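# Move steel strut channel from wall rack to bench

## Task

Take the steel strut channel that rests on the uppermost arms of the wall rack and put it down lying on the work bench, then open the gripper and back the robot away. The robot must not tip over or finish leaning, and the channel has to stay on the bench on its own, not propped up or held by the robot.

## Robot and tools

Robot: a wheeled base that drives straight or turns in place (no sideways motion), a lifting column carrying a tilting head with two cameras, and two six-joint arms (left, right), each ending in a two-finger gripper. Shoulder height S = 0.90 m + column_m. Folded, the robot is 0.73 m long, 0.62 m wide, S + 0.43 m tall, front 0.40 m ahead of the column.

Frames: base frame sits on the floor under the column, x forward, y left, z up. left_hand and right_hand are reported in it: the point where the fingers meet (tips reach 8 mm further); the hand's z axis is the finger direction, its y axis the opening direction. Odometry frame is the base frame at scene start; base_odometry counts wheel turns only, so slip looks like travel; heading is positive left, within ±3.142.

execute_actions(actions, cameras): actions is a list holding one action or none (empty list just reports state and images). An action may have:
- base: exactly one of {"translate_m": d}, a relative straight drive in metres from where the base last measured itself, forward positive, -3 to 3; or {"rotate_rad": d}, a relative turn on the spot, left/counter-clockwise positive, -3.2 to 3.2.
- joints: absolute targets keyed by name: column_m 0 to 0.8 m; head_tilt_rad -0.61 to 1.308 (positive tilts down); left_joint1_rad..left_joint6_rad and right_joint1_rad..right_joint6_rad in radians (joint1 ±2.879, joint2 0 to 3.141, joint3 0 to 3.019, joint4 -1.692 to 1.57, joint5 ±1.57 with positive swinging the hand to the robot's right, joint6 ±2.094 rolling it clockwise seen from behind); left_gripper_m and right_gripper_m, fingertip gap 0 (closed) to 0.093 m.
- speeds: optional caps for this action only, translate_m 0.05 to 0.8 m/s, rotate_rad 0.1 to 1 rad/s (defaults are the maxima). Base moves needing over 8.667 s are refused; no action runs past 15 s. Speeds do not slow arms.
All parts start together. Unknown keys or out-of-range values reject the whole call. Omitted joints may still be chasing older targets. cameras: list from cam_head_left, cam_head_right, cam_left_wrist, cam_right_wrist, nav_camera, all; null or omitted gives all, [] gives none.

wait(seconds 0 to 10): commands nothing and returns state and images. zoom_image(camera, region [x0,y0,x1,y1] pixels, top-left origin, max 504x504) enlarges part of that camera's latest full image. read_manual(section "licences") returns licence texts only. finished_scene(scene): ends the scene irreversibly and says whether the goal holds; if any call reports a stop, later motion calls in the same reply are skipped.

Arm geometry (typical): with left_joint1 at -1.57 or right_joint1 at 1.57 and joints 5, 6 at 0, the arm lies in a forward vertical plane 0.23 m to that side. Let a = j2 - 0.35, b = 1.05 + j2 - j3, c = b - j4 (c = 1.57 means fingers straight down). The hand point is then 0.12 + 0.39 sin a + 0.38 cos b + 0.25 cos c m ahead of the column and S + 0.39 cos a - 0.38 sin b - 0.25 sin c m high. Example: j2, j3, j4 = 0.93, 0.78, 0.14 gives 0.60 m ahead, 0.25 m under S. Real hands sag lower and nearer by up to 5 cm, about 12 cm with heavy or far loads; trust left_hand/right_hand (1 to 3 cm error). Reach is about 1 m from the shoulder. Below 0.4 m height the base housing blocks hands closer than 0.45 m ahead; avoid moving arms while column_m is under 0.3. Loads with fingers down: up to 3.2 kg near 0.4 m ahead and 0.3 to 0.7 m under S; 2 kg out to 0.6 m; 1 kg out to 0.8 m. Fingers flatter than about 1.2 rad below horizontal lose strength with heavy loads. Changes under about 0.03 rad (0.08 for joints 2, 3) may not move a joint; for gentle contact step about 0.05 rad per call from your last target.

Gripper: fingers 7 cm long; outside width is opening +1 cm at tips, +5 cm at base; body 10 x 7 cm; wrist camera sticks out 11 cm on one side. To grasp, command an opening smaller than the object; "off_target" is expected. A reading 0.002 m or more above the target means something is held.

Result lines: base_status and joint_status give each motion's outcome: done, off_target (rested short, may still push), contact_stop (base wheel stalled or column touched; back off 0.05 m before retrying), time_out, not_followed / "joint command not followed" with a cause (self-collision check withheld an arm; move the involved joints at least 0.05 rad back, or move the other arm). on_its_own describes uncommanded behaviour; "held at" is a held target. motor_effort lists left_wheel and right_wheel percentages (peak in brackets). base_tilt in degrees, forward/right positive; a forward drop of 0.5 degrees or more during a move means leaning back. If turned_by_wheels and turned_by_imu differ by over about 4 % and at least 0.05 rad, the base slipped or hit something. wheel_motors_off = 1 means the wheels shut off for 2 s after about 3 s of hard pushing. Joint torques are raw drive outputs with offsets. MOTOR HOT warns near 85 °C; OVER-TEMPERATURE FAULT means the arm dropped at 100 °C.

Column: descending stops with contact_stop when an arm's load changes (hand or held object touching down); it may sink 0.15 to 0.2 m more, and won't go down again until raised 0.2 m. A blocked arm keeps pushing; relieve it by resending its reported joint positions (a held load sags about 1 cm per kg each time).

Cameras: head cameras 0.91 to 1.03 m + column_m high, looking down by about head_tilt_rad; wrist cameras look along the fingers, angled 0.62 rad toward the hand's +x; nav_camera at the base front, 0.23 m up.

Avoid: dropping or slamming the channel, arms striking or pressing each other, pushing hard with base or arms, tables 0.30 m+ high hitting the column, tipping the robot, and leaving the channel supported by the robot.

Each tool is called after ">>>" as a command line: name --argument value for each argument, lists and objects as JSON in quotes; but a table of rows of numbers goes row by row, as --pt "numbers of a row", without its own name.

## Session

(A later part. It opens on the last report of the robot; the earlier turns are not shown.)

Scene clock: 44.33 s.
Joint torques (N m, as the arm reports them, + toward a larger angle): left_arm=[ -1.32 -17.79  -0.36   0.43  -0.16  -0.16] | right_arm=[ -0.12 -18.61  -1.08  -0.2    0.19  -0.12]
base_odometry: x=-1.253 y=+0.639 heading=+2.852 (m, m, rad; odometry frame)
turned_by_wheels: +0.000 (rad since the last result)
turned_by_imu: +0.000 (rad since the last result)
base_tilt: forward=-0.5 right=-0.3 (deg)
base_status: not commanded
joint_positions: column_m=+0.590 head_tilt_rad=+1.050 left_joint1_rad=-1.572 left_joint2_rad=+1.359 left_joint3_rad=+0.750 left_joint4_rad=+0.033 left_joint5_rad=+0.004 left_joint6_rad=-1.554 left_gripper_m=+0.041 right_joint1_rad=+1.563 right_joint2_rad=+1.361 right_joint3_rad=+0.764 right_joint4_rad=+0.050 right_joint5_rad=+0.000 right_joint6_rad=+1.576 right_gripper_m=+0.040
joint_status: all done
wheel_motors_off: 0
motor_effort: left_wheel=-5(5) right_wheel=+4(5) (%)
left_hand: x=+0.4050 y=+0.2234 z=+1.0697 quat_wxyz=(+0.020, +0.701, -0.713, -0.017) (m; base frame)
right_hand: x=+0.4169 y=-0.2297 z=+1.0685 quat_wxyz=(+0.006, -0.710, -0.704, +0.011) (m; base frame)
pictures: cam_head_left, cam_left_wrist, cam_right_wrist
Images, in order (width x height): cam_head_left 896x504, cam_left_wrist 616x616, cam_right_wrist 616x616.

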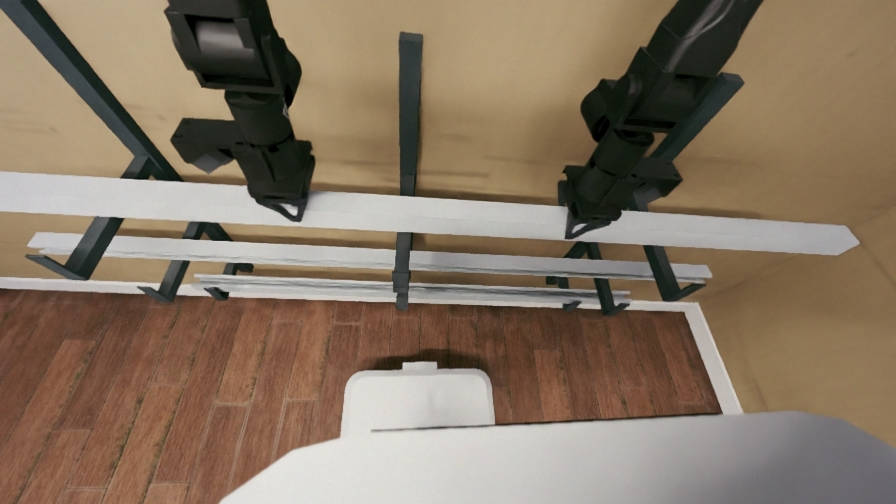

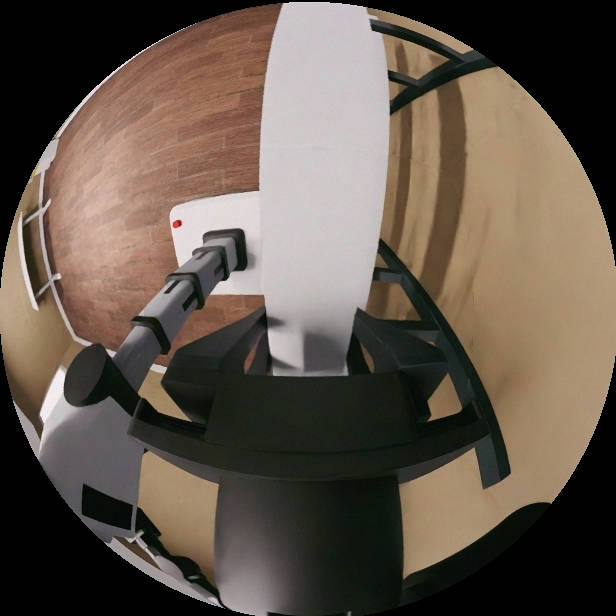

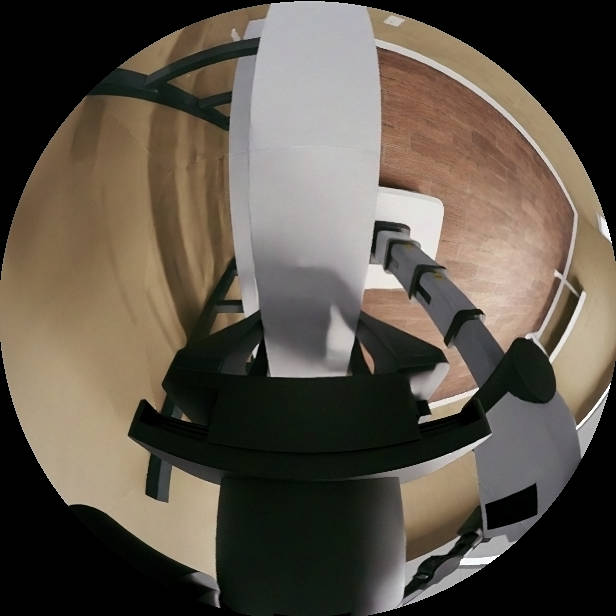

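>>> execute_actions --actions '[{"base":{"translate_m":-0.75},"joints":{"head_tilt_rad":0.5},"speeds":{"translate_m":0.55}}]' --cameras '["cam_head_left"]'

>>> execute_actions --actions '[{"base":{"rotate_rad":2.808},"joints":{"column_m":0.42},"speeds":{"rotate_rad":0.75}}]' --cameras '["cam_head_left","nav_camera"]'

Scene clock: 53.20 s.
Joint torques (N m, as the arm reports them, + toward a larger angle): left_arm=[ -1.51 -17.72  -0.45   0.3   -0.17  -0.16] | right_arm=[ -0.05 -19.26  -1.45  -0.08   0.18  -0.11]
base_odometry: x=-0.534 y=+0.426 heading=+2.852 (m, m, rad; odometry frame)
turned_by_wheels: +0.000 (rad since the last result)
turned_by_imu: +0.001 (rad since the last result)
base_tilt: forward=-0.4 right=-0.3 (deg)
base_status: done
joint_positions: column_m=+0.590 head_tilt_rad=+0.518 left_joint1_rad=-1.572 left_joint2_rad=+1.359 left_joint3_rad=+0.751 left_joint4_rad=+0.034 left_joint5_rad=+0.004 left_joint6_rad=-1.554 left_gripper_m=+0.041 right_joint1_rad=+1.563 right_joint2_rad=+1.361 right_joint3_rad=+0.765 right_joint4_rad=+0.051 right_joint5_rad=+0.000 right_joint6_rad=+1.576 right_gripper_m=+0.040
joint_status: all done
wheel_motors_off: 0
motor_effort: left_wheel=+1(61) right_wheel=-1(69) (%)
left_hand: x=+0.4060 y=+0.2232 z=+1.0696 quat_wxyz=(+0.019, +0.701, -0.713, -0.016) (m; base frame)
right_hand: x=+0.4177 y=-0.2297 z=+1.0683 quat_wxyz=(+0.005, -0.710, -0.704, +0.010) (m; base frame)
pictures: cam_head_left
Images, in order (width x height): cam_head_left 896x504.

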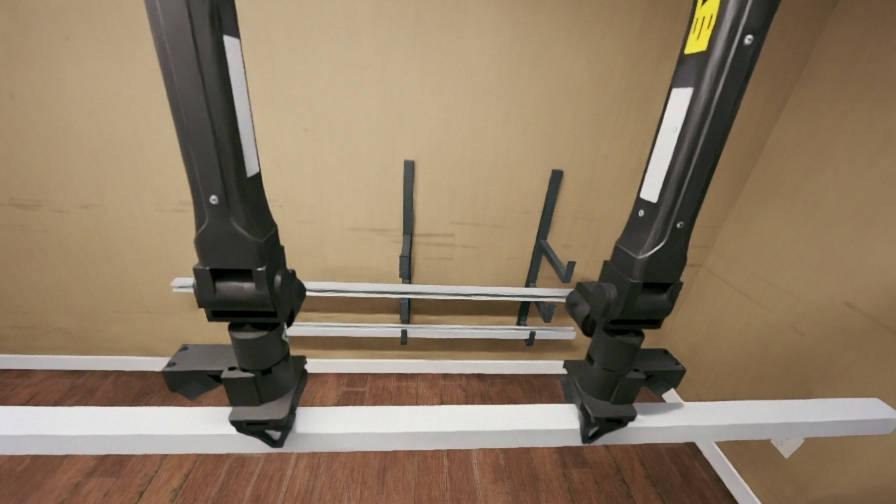

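Scene clock: 58.13 s.
Joint torques (N m, as the arm reports them, + toward a larger angle): left_arm=[ -1.56 -17.91  -0.48   0.4   -0.02  -0.1 ] | right_arm=[ -0.27 -19.22  -1.86  -0.18   0.06   0.01]
base_odometry: x=-0.534 y=+0.426 heading=-0.624 (m, m, rad; odometry frame)
turned_by_wheels: +2.807 (rad since the last result)
turned_by_imu: +2.780 (rad since the last result)
base_tilt: forward=-0.5 right=-0.3 (deg)
base_status: done
joint_positions: column_m=+0.420 head_tilt_rad=+0.518 left_joint1_rad=-1.571 left_joint2_rad=+1.359 left_joint3_rad=+0.751 left_joint4_rad=+0.034 left_joint5_rad=+0.001 left_joint6_rad=-1.560 left_gripper_m=+0.042 right_joint1_rad=+1.566 right_joint2_rad=+1.361 right_joint3_rad=+0.773 right_joint4_rad=+0.051 right_joint5_rad=+0.002 right_joint6_rad=+1.566 right_gripper_m=+0.041
joint_status: all done
wheel_motors_off: 0
motor_effort: left_wheel=-3(47) right_wheel=+3(77) (%)
left_hand: x=+0.4060 y=+0.2245 z=+0.8997 quat_wxyz=(+0.018, +0.703, -0.711, -0.017) (m; base frame)
right_hand: x=+0.4225 y=-0.2285 z=+0.8982 quat_wxyz=(+0.003, -0.706, -0.708, +0.007) (m; base frame)
pictures: cam_head_left, nav_camera
Images, in order (width x height): cam_head_left 896x504, nav_camera 896x504.

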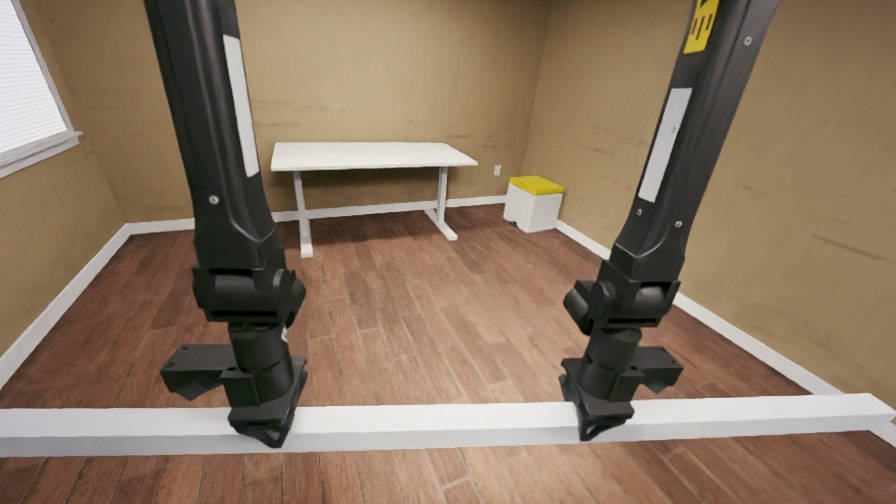

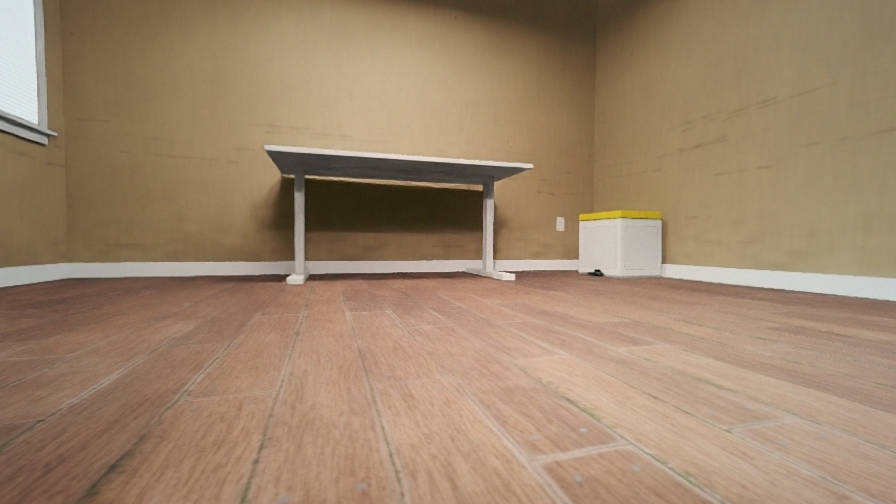

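>>> execute_actions --actions '[{"base":{"translate_m":1.755},"joints":{"column_m":0.37,"head_tilt_rad":0.7},"speeds":{"translate_m":0.65}}]' --cameras '[]'

>>> execute_actions --actions '[{"base":{"rotate_rad":0.324},"speeds":{"rotate_rad":0.6}}]' --cameras '["cam_head_left","cam_head_right","cam_right_wrist","nav_camera"]'

Scene clock: 65.90 s.
Joint torques (N m, as the arm reports them, + toward a larger angle): left_arm=[ -1.5  -17.94  -0.77   0.36  -0.05  -0.12] | right_arm=[ -0.13 -18.85  -1.95  -0.14   0.07  -0.04]
base_odometry: x=+0.891 y=-0.599 heading=-0.623 (m, m, rad; odometry frame)
turned_by_wheels: +0.001 (rad since the last result)
turned_by_imu: -0.004 (rad since the last result)
base_tilt: forward=-0.5 right=-0.3 (deg)
base_status: done
joint_positions: column_m=+0.370 head_tilt_rad=+0.703 left_joint1_rad=-1.571 left_joint2_rad=+1.359 left_joint3_rad=+0.756 left_joint4_rad=+0.034 left_joint5_rad=+0.001 left_joint6_rad=-1.557 left_gripper_m=+0.042 right_joint1_rad=+1.566 right_joint2_rad=+1.361 right_joint3_rad=+0.773 right_joint4_rad=+0.053 right_joint5_rad=+0.002 right_joint6_rad=+1.570 right_gripper_m=+0.041
joint_status: all done
wheel_motors_off: 0
motor_effort: left_wheel=+1(51) right_wheel=-2(66) (%)
left_hand: x=+0.4089 y=+0.2245 z=+0.8496 quat_wxyz=(+0.016, +0.702, -0.712, -0.016) (m; base frame)
right_hand: x=+0.4233 y=-0.2285 z=+0.8482 quat_wxyz=(+0.002, -0.708, -0.706, +0.006) (m; base frame)
pictures: none
No camera images: the call's "cameras" was empty. Leave "cameras" out to get every camera's image.

Scene clock: 67.57 s.
Joint torques (N m, as the arm reports them, + toward a larger angle): left_arm=[ -1.67 -17.74  -0.18   0.35  -0.03  -0.09] | right_arm=[ -0.52 -18.57  -1.89  -0.16   0.     0.06]
base_odometry: x=+0.891 y=-0.599 heading=-0.300 (m, m, rad; odometry frame)
turned_by_wheels: +0.323 (rad since the last result)
turned_by_imu: +0.316 (rad since the last result)
base_tilt: forward=-0.5 right=-0.3 (deg)
base_status: done
joint_positions: column_m=+0.370 head_tilt_rad=+0.703 left_joint1_rad=-1.569 left_joint2_rad=+1.359 left_joint3_rad=+0.749 left_joint4_rad=+0.034 left_joint5_rad=+0.000 left_joint6_rad=-1.560 left_gripper_m=+0.041 right_joint1_rad=+1.567 right_joint2_rad=+1.361 right_joint3_rad=+0.773 right_joint4_rad=+0.053 right_joint5_rad=+0.003 right_joint6_rad=+1.562 right_gripper_m=+0.041
joint_status: not commanded
wheel_motors_off: 0
motor_effort: left_wheel=-3(54) right_wheel=+2(66) (%)
left_hand: x=+0.4048 y=+0.2252 z=+0.8498 quat_wxyz=(+0.018, +0.703, -0.710, -0.018) (m; base frame)
right_hand: x=+0.4233 y=-0.2280 z=+0.8482 quat_wxyz=(+0.002, -0.705, -0.709, +0.006) (m; base frame)
pictures: cam_head_left, cam_head_right, cam_right_wrist, nav_camera
Images, in order (width x height): cam_head_left 896x504, cam_head_right 896x504, cam_right_wrist 616x616, nav_camera 896x504.

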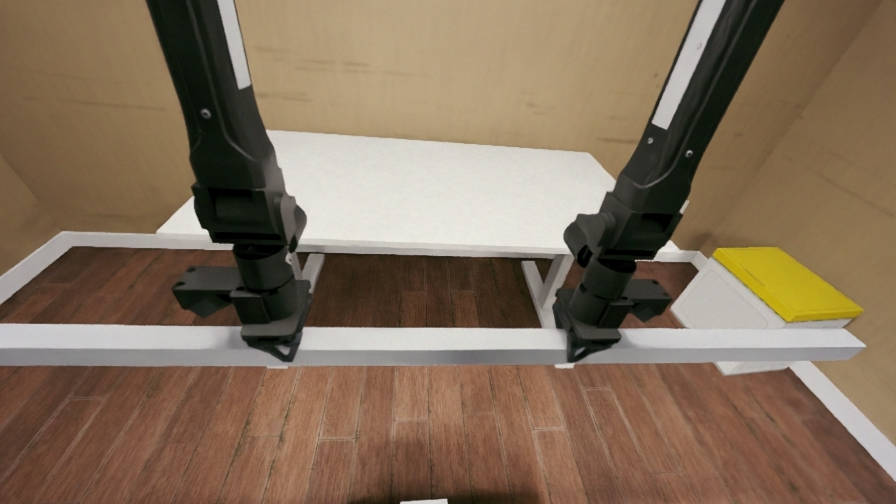

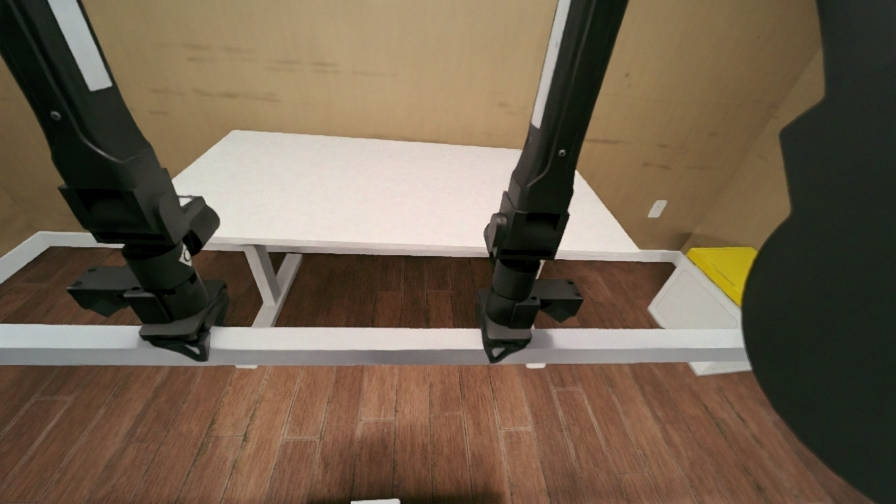

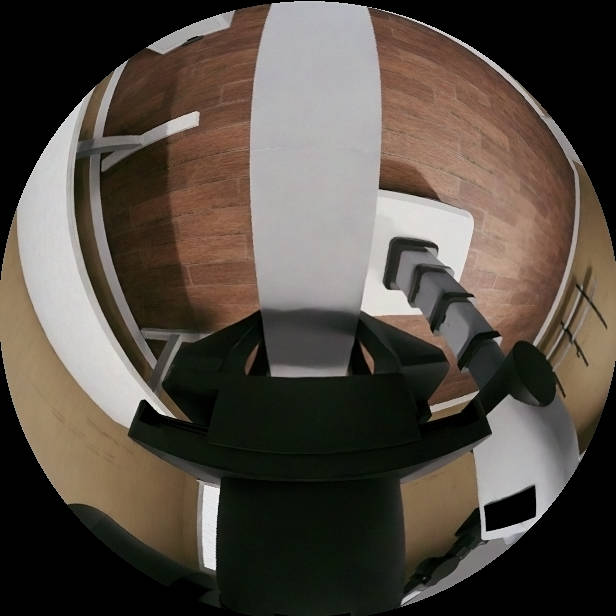

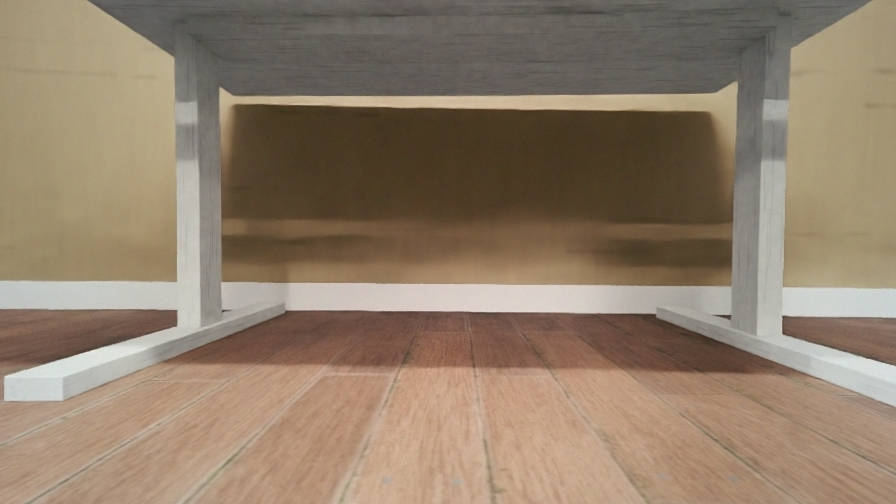

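>>> execute_actions --actions '[{"base":{"translate_m":0.65},"joints":{"column_m":0.32,"head_tilt_rad":1.1},"speeds":{"translate_m":0.45}}]' --cameras '["cam_head_left","cam_left_wrist","cam_right_wrist"]'

Scene clock: 72.57 s.
Joint torques (N m, as the arm reports them, + toward a larger angle): left_arm=[ -1.52 -17.97  -0.81   0.34  -0.04  -0.15] | right_arm=[ -0.28 -19.01  -2.07  -0.23   0.04  -0.01]
base_odometry: x=+1.512 y=-0.791 heading=-0.299 (m, m, rad; odometry frame)
turned_by_wheels: +0.001 (rad since the last result)
turned_by_imu: -0.001 (rad since the last result)
base_tilt: forward=-0.5 right=-0.3 (deg)
base_status: done
joint_positions: column_m=+0.320 head_tilt_rad=+1.100 left_joint1_rad=-1.569 left_joint2_rad=+1.359 left_joint3_rad=+0.756 left_joint4_rad=+0.034 left_joint5_rad=+0.000 left_joint6_rad=-1.554 left_gripper_m=+0.041 right_joint1_rad=+1.567 right_joint2_rad=+1.361 right_joint3_rad=+0.775 right_joint4_rad=+0.054 right_joint5_rad=+0.003 right_joint6_rad=+1.568 right_gripper_m=+0.041
joint_status: all done
wheel_motors_off: 0
motor_effort: left_wheel=+1(51) right_wheel=-2(61) (%)
left_hand: x=+0.4089 y=+0.2252 z=+0.7996 quat_wxyz=(+0.016, +0.701, -0.712, -0.016) (m; base frame)
right_hand: x=+0.4249 y=-0.2280 z=+0.7981 quat_wxyz=(+0.001, -0.707, -0.707, +0.005) (m; base frame)
pictures: cam_head_left, cam_left_wrist, cam_right_wrist
Images, in order (width x height): cam_head_left 896x504, cam_left_wrist 616x616, cam_right_wrist 616x616.

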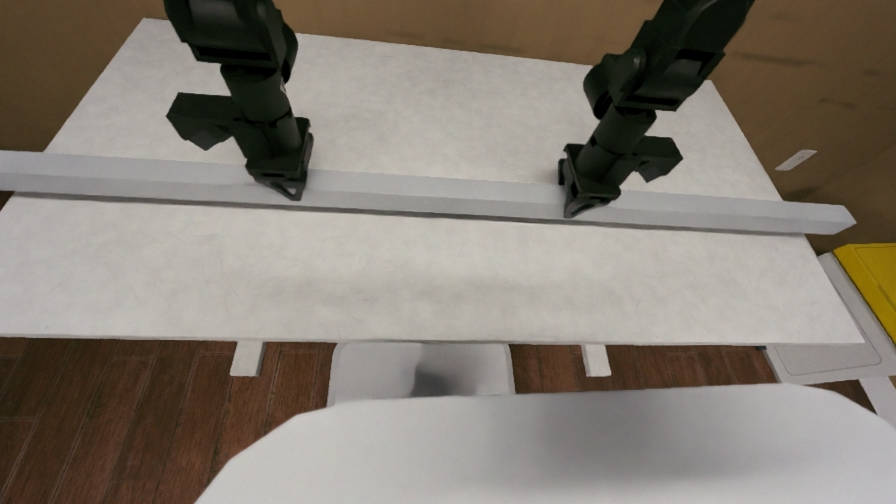

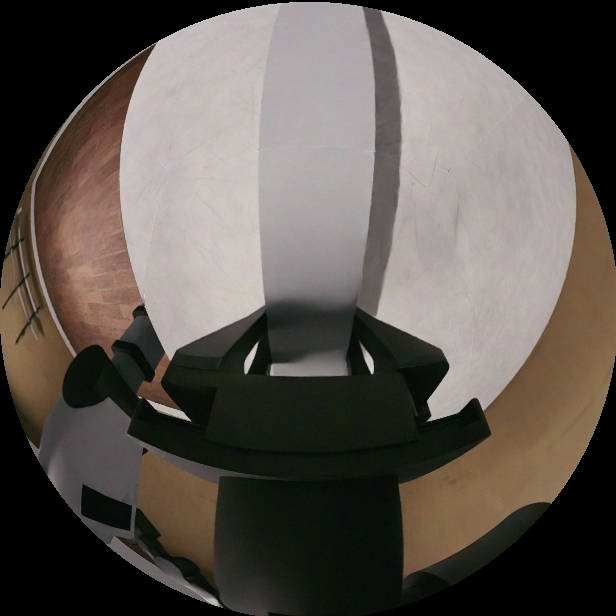

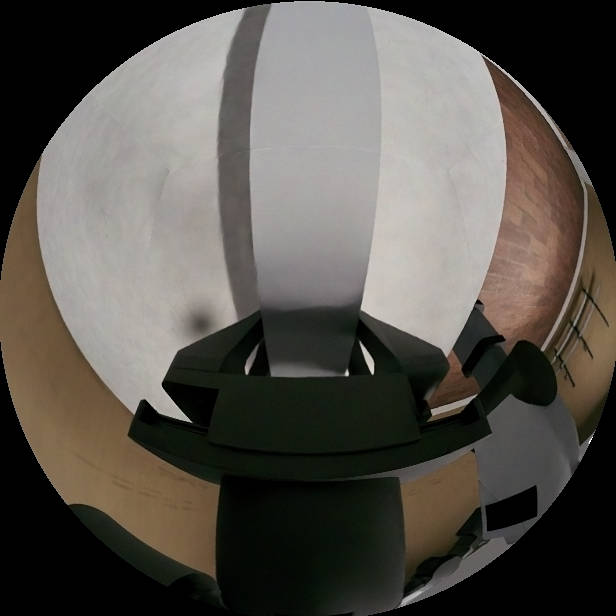

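>>> execute_actions --actions '[{"joints":{"column_m":0.268}}]' --cameras '["cam_right_wrist"]'

Scene clock: 75.27 s.
Joint torques (N m, as the arm reports them, + toward a larger angle): left_arm=[ -1.67 -18.04  -0.92   0.36  -0.04  -0.15] | right_arm=[ -0.33 -19.41  -2.07  -0.23   0.03  -0.01]
base_odometry: x=+1.512 y=-0.791 heading=-0.299 (m, m, rad; odometry frame)
turned_by_wheels: +0.000 (rad since the last result)
turned_by_imu: +0.000 (rad since the last result)
base_tilt: forward=-0.5 right=-0.3 (deg)
base_status: not commanded
joint_positions: column_m=+0.268 head_tilt_rad=+1.100 left_joint1_rad=-1.569 left_joint2_rad=+1.359 left_joint3_rad=+0.756 left_joint4_rad=+0.034 left_joint5_rad=+0.000 left_joint6_rad=-1.554 left_gripper_m=+0.041 right_joint1_rad=+1.567 right_joint2_rad=+1.361 right_joint3_rad=+0.775 right_joint4_rad=+0.054 right_joint5_rad=+0.003 right_joint6_rad=+1.568 right_gripper_m=+0.041
joint_status: all done
wheel_motors_off: 0
motor_effort: left_wheel=+3(3) right_wheel=-4(6) (%)
left_hand: x=+0.4089 y=+0.2252 z=+0.7476 quat_wxyz=(+0.016, +0.701, -0.712, -0.016) (m; base frame)
right_hand: x=+0.4249 y=-0.2280 z=+0.7461 quat_wxyz=(+0.001, -0.707, -0.707, +0.005) (m; base frame)
pictures: cam_right_wrist
Images, in order (width x height): cam_right_wrist 616x616.

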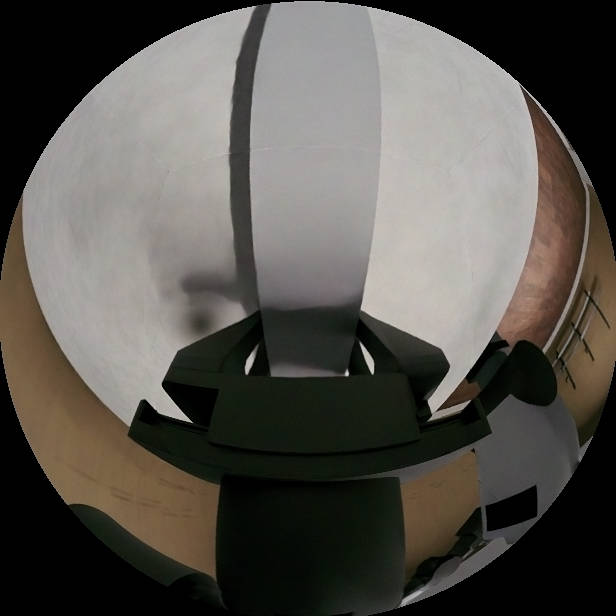

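>>> execute_actions --actions '[{"joints":{"column_m":0.248}}]' --cameras '["cam_right_wrist"]'

Scene clock: 77.23 s.
Joint torques (N m, as the arm reports them, + toward a larger angle): left_arm=[ -1.55 -13.76   2.47   0.48  -0.02  -0.17] | right_arm=[ -0.43 -14.82   0.49  -0.04   0.07  -0.01]
base_odometry: x=+1.512 y=-0.791 heading=-0.299 (m, m, rad; odometry frame)
turned_by_wheels: +0.000 (rad since the last result)
turned_by_imu: +0.000 (rad since the last result)
base_tilt: forward=-0.5 right=-0.3 (deg)
base_status: not commanded
joint_positions: column_m=+0.248 head_tilt_rad=+1.100 left_joint1_rad=-1.569 left_joint2_rad=+1.312 left_joint3_rad=+0.726 left_joint4_rad=+0.032 left_joint5_rad=+0.000 left_joint6_rad=-1.554 left_gripper_m=+0.041 right_joint1_rad=+1.567 right_joint2_rad=+1.314 right_joint3_rad=+0.745 right_joint4_rad=+0.051 right_joint5_rad=+0.002 right_joint6_rad=+1.568 right_gripper_m=+0.041
joint_status: all done
wheel_motors_off: 0
motor_effort: left_wheel=+5(5) right_wheel=-3(4) (%)
left_hand: x=+0.4093 y=+0.2252 z=+0.7422 quat_wxyz=(+0.010, +0.701, -0.713, -0.011) (m; base frame)
right_hand: x=+0.4247 y=-0.2278 z=+0.7409 quat_wxyz=(-0.004, -0.707, -0.707, +0.000) (m; base frame)
pictures: cam_right_wrist
Images, in order (width x height): cam_right_wrist 616x616.

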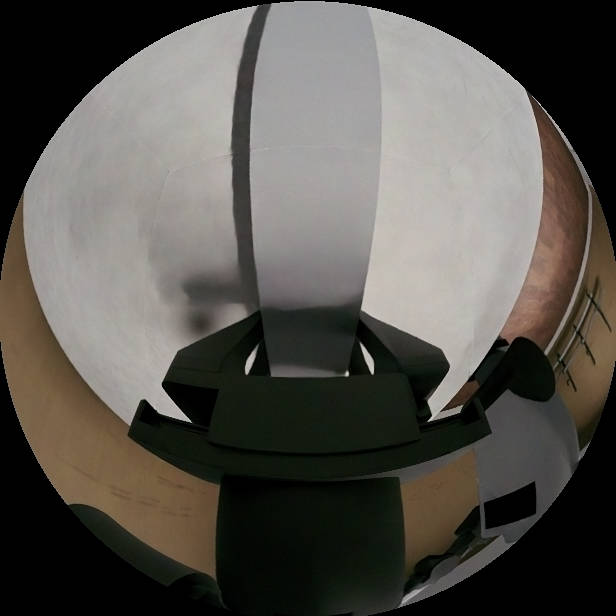

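The bar is resting on the bench, so I'll release it and back away.

>>> execute_actions --actions '[{"joints":{"left_gripper_m":0.093,"right_gripper_m":0.093}}]' --cameras '["cam_left_wrist"]'

>>> execute_actions --actions '[{"base":{"translate_m":-0.012},"joints":{"column_m":0.33}}]' --cameras '["cam_left_wrist"]'

>>> execute_actions --actions '[{"base":{"translate_m":-0.85},"joints":{"head_tilt_rad":0.6}}]' --cameras '["cam_head_left","cam_head_right","nav_camera"]'

Scene clock: 80.10 s.
Joint torques (N m, as the arm reports them, + toward a larger angle): left_arm=[ -1.59 -13.04   0.64   0.57  -0.03  -0.06] | right_arm=[ -0.33 -13.9    0.52   0.01   0.08  -0.01]
base_odometry: x=+1.512 y=-0.791 heading=-0.299 (m, m, rad; odometry frame)
turned_by_wheels: +0.000 (rad since the last result)
turned_by_imu: +0.000 (rad since the last result)
base_tilt: forward=-0.5 right=-0.3 (deg)
base_status: not commanded
joint_positions: column_m=+0.248 head_tilt_rad=+1.100 left_joint1_rad=-1.569 left_joint2_rad=+1.297 left_joint3_rad=+0.748 left_joint4_rad=+0.032 left_joint5_rad=+0.000 left_joint6_rad=-1.563 left_gripper_m=+0.093 right_joint1_rad=+1.567 right_joint2_rad=+1.303 right_joint3_rad=+0.746 right_joint4_rad=+0.050 right_joint5_rad=+0.002 right_joint6_rad=+1.568 right_gripper_m=+0.093
joint_status: all done
wheel_motors_off: 0
motor_effort: left_wheel=+4(5) right_wheel=-2(4) (%)
left_hand: x=+0.4288 y=+0.2252 z=+0.7460 quat_wxyz=(-0.003, +0.704, -0.710, +0.002) (m; base frame)
right_hand: x=+0.4298 y=-0.2278 z=+0.7442 quat_wxyz=(-0.008, -0.707, -0.707, -0.004) (m; base frame)
pictures: cam_left_wrist
Images, in order (width x height): cam_left_wrist 616x616.

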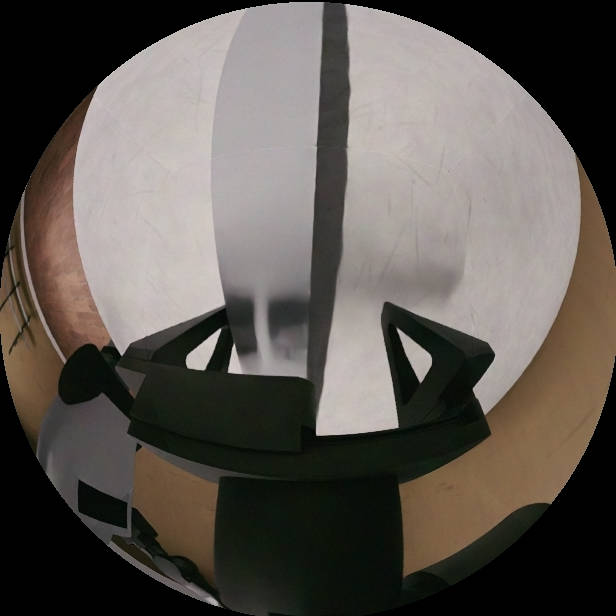

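Scene clock: 81.77 s.
Joint torques (N m, as the arm reports them, + toward a larger angle): left_arm=[ -1.61 -12.64   0.65   0.56  -0.03  -0.04] | right_arm=[ -0.37 -13.81   0.37   0.13   0.08  -0.01]
base_odometry: x=+1.501 y=-0.788 heading=-0.299 (m, m, rad; odometry frame)
turned_by_wheels: +0.000 (rad since the last result)
turned_by_imu: +0.000 (rad since the last result)
base_tilt: forward=-0.5 right=-0.3 (deg)
base_status: done
joint_positions: column_m=+0.330 head_tilt_rad=+1.100 left_joint1_rad=-1.569 left_joint2_rad=+1.296 left_joint3_rad=+0.748 left_joint4_rad=+0.032 left_joint5_rad=+0.000 left_joint6_rad=-1.563 left_gripper_m=+0.093 right_joint1_rad=+1.567 right_joint2_rad=+1.301 right_joint3_rad=+0.749 right_joint4_rad=+0.047 right_joint5_rad=+0.002 right_joint6_rad=+1.568 right_gripper_m=+0.093
joint_status: all done
wheel_motors_off: 0
motor_effort: left_wheel=+0(27) right_wheel=+0(41) (%)
left_hand: x=+0.4295 y=+0.2252 z=+0.8283 quat_wxyz=(-0.003, +0.705, -0.709, +0.003) (m; base frame)
right_hand: x=+0.4316 y=-0.2278 z=+0.8268 quat_wxyz=(-0.008, -0.707, -0.707, -0.005) (m; base frame)
pictures: cam_left_wrist
Images, in order (width x height): cam_left_wrist 616x616.

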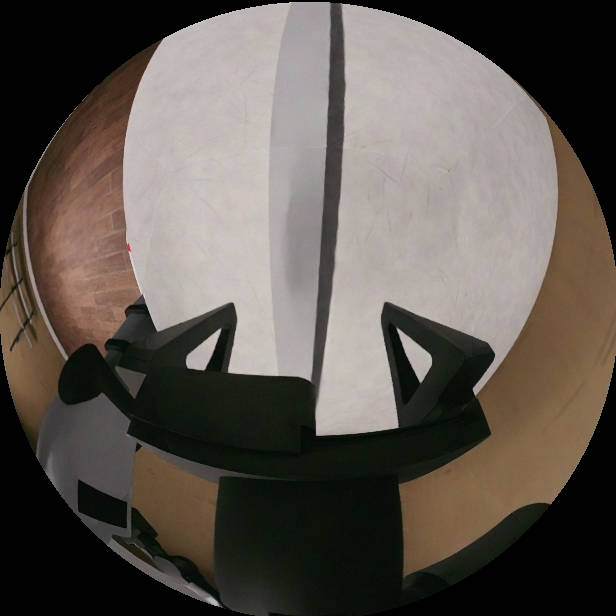

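Scene clock: 84.80 s.
Joint torques (N m, as the arm reports them, + toward a larger angle): left_arm=[ -1.78 -12.68   0.72   0.58  -0.02  -0.05] | right_arm=[ -0.4  -13.73   0.46   0.16   0.07  -0.01]
base_odometry: x=+0.689 y=-0.537 heading=-0.298 (m, m, rad; odometry frame)
turned_by_wheels: +0.001 (rad since the last result)
turned_by_imu: +0.002 (rad since the last result)
base_tilt: forward=-0.5 right=-0.3 (deg)
base_status: done
joint_positions: column_m=+0.330 head_tilt_rad=+0.617 left_joint1_rad=-1.569 left_joint2_rad=+1.295 left_joint3_rad=+0.748 left_joint4_rad=+0.032 left_joint5_rad=+0.000 left_joint6_rad=-1.563 left_gripper_m=+0.093 right_joint1_rad=+1.567 right_joint2_rad=+1.299 right_joint3_rad=+0.748 right_joint4_rad=+0.047 right_joint5_rad=+0.002 right_joint6_rad=+1.568 right_gripper_m=+0.093
joint_status: all done
wheel_motors_off: 0
motor_effort: left_wheel=+1(56) right_wheel=-2(61) (%)
left_hand: x=+0.4295 y=+0.2252 z=+0.8286 quat_wxyz=(-0.003, +0.705, -0.709, +0.003) (m; base frame)
right_hand: x=+0.4314 y=-0.2278 z=+0.8273 quat_wxyz=(-0.008, -0.707, -0.707, -0.005) (m; base frame)
pictures: cam_head_left, cam_head_right, nav_camera
Images, in order (width x height): cam_head_left 896x504, cam_head_right 896x504, nav_camera 896x504.

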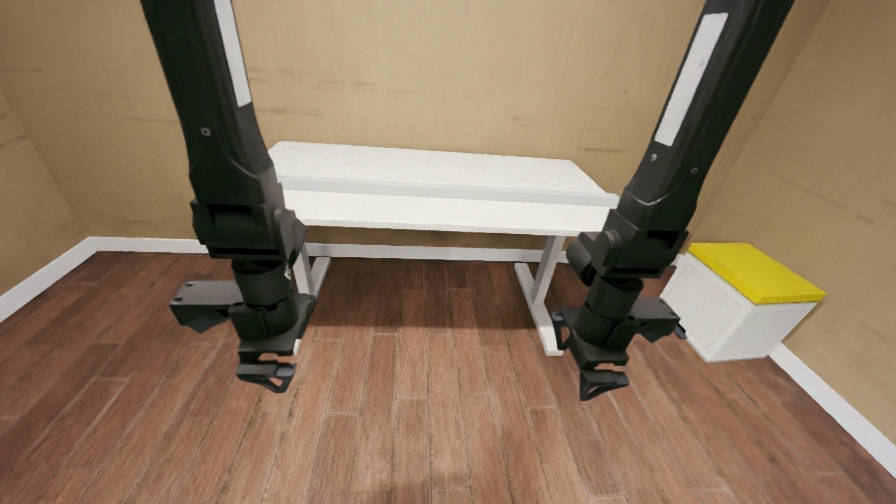

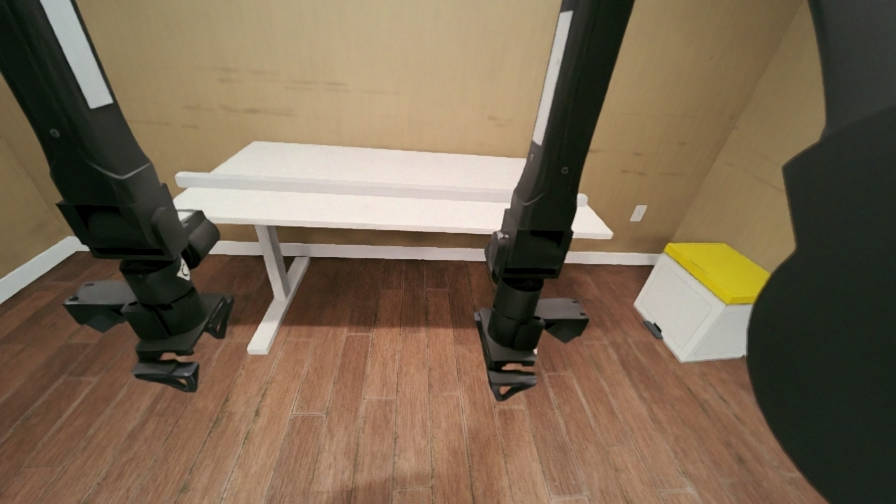

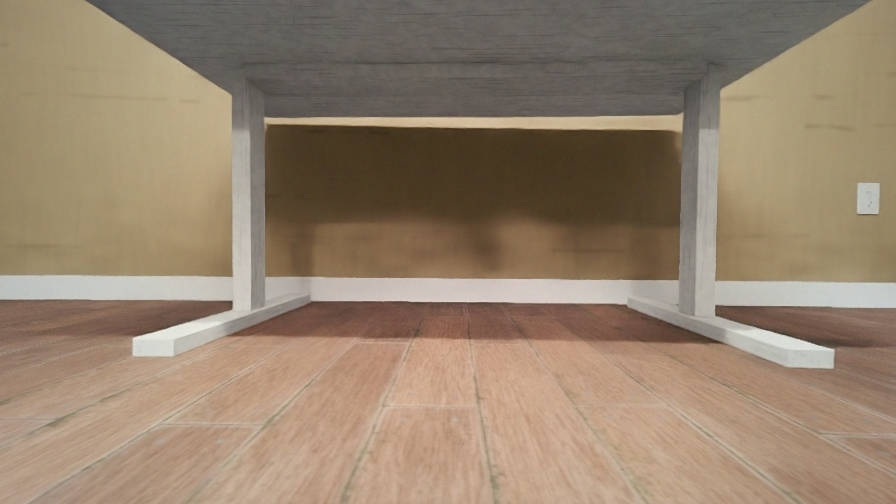

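>>> finished_scene --scene 2

The scene is finished: the task was done.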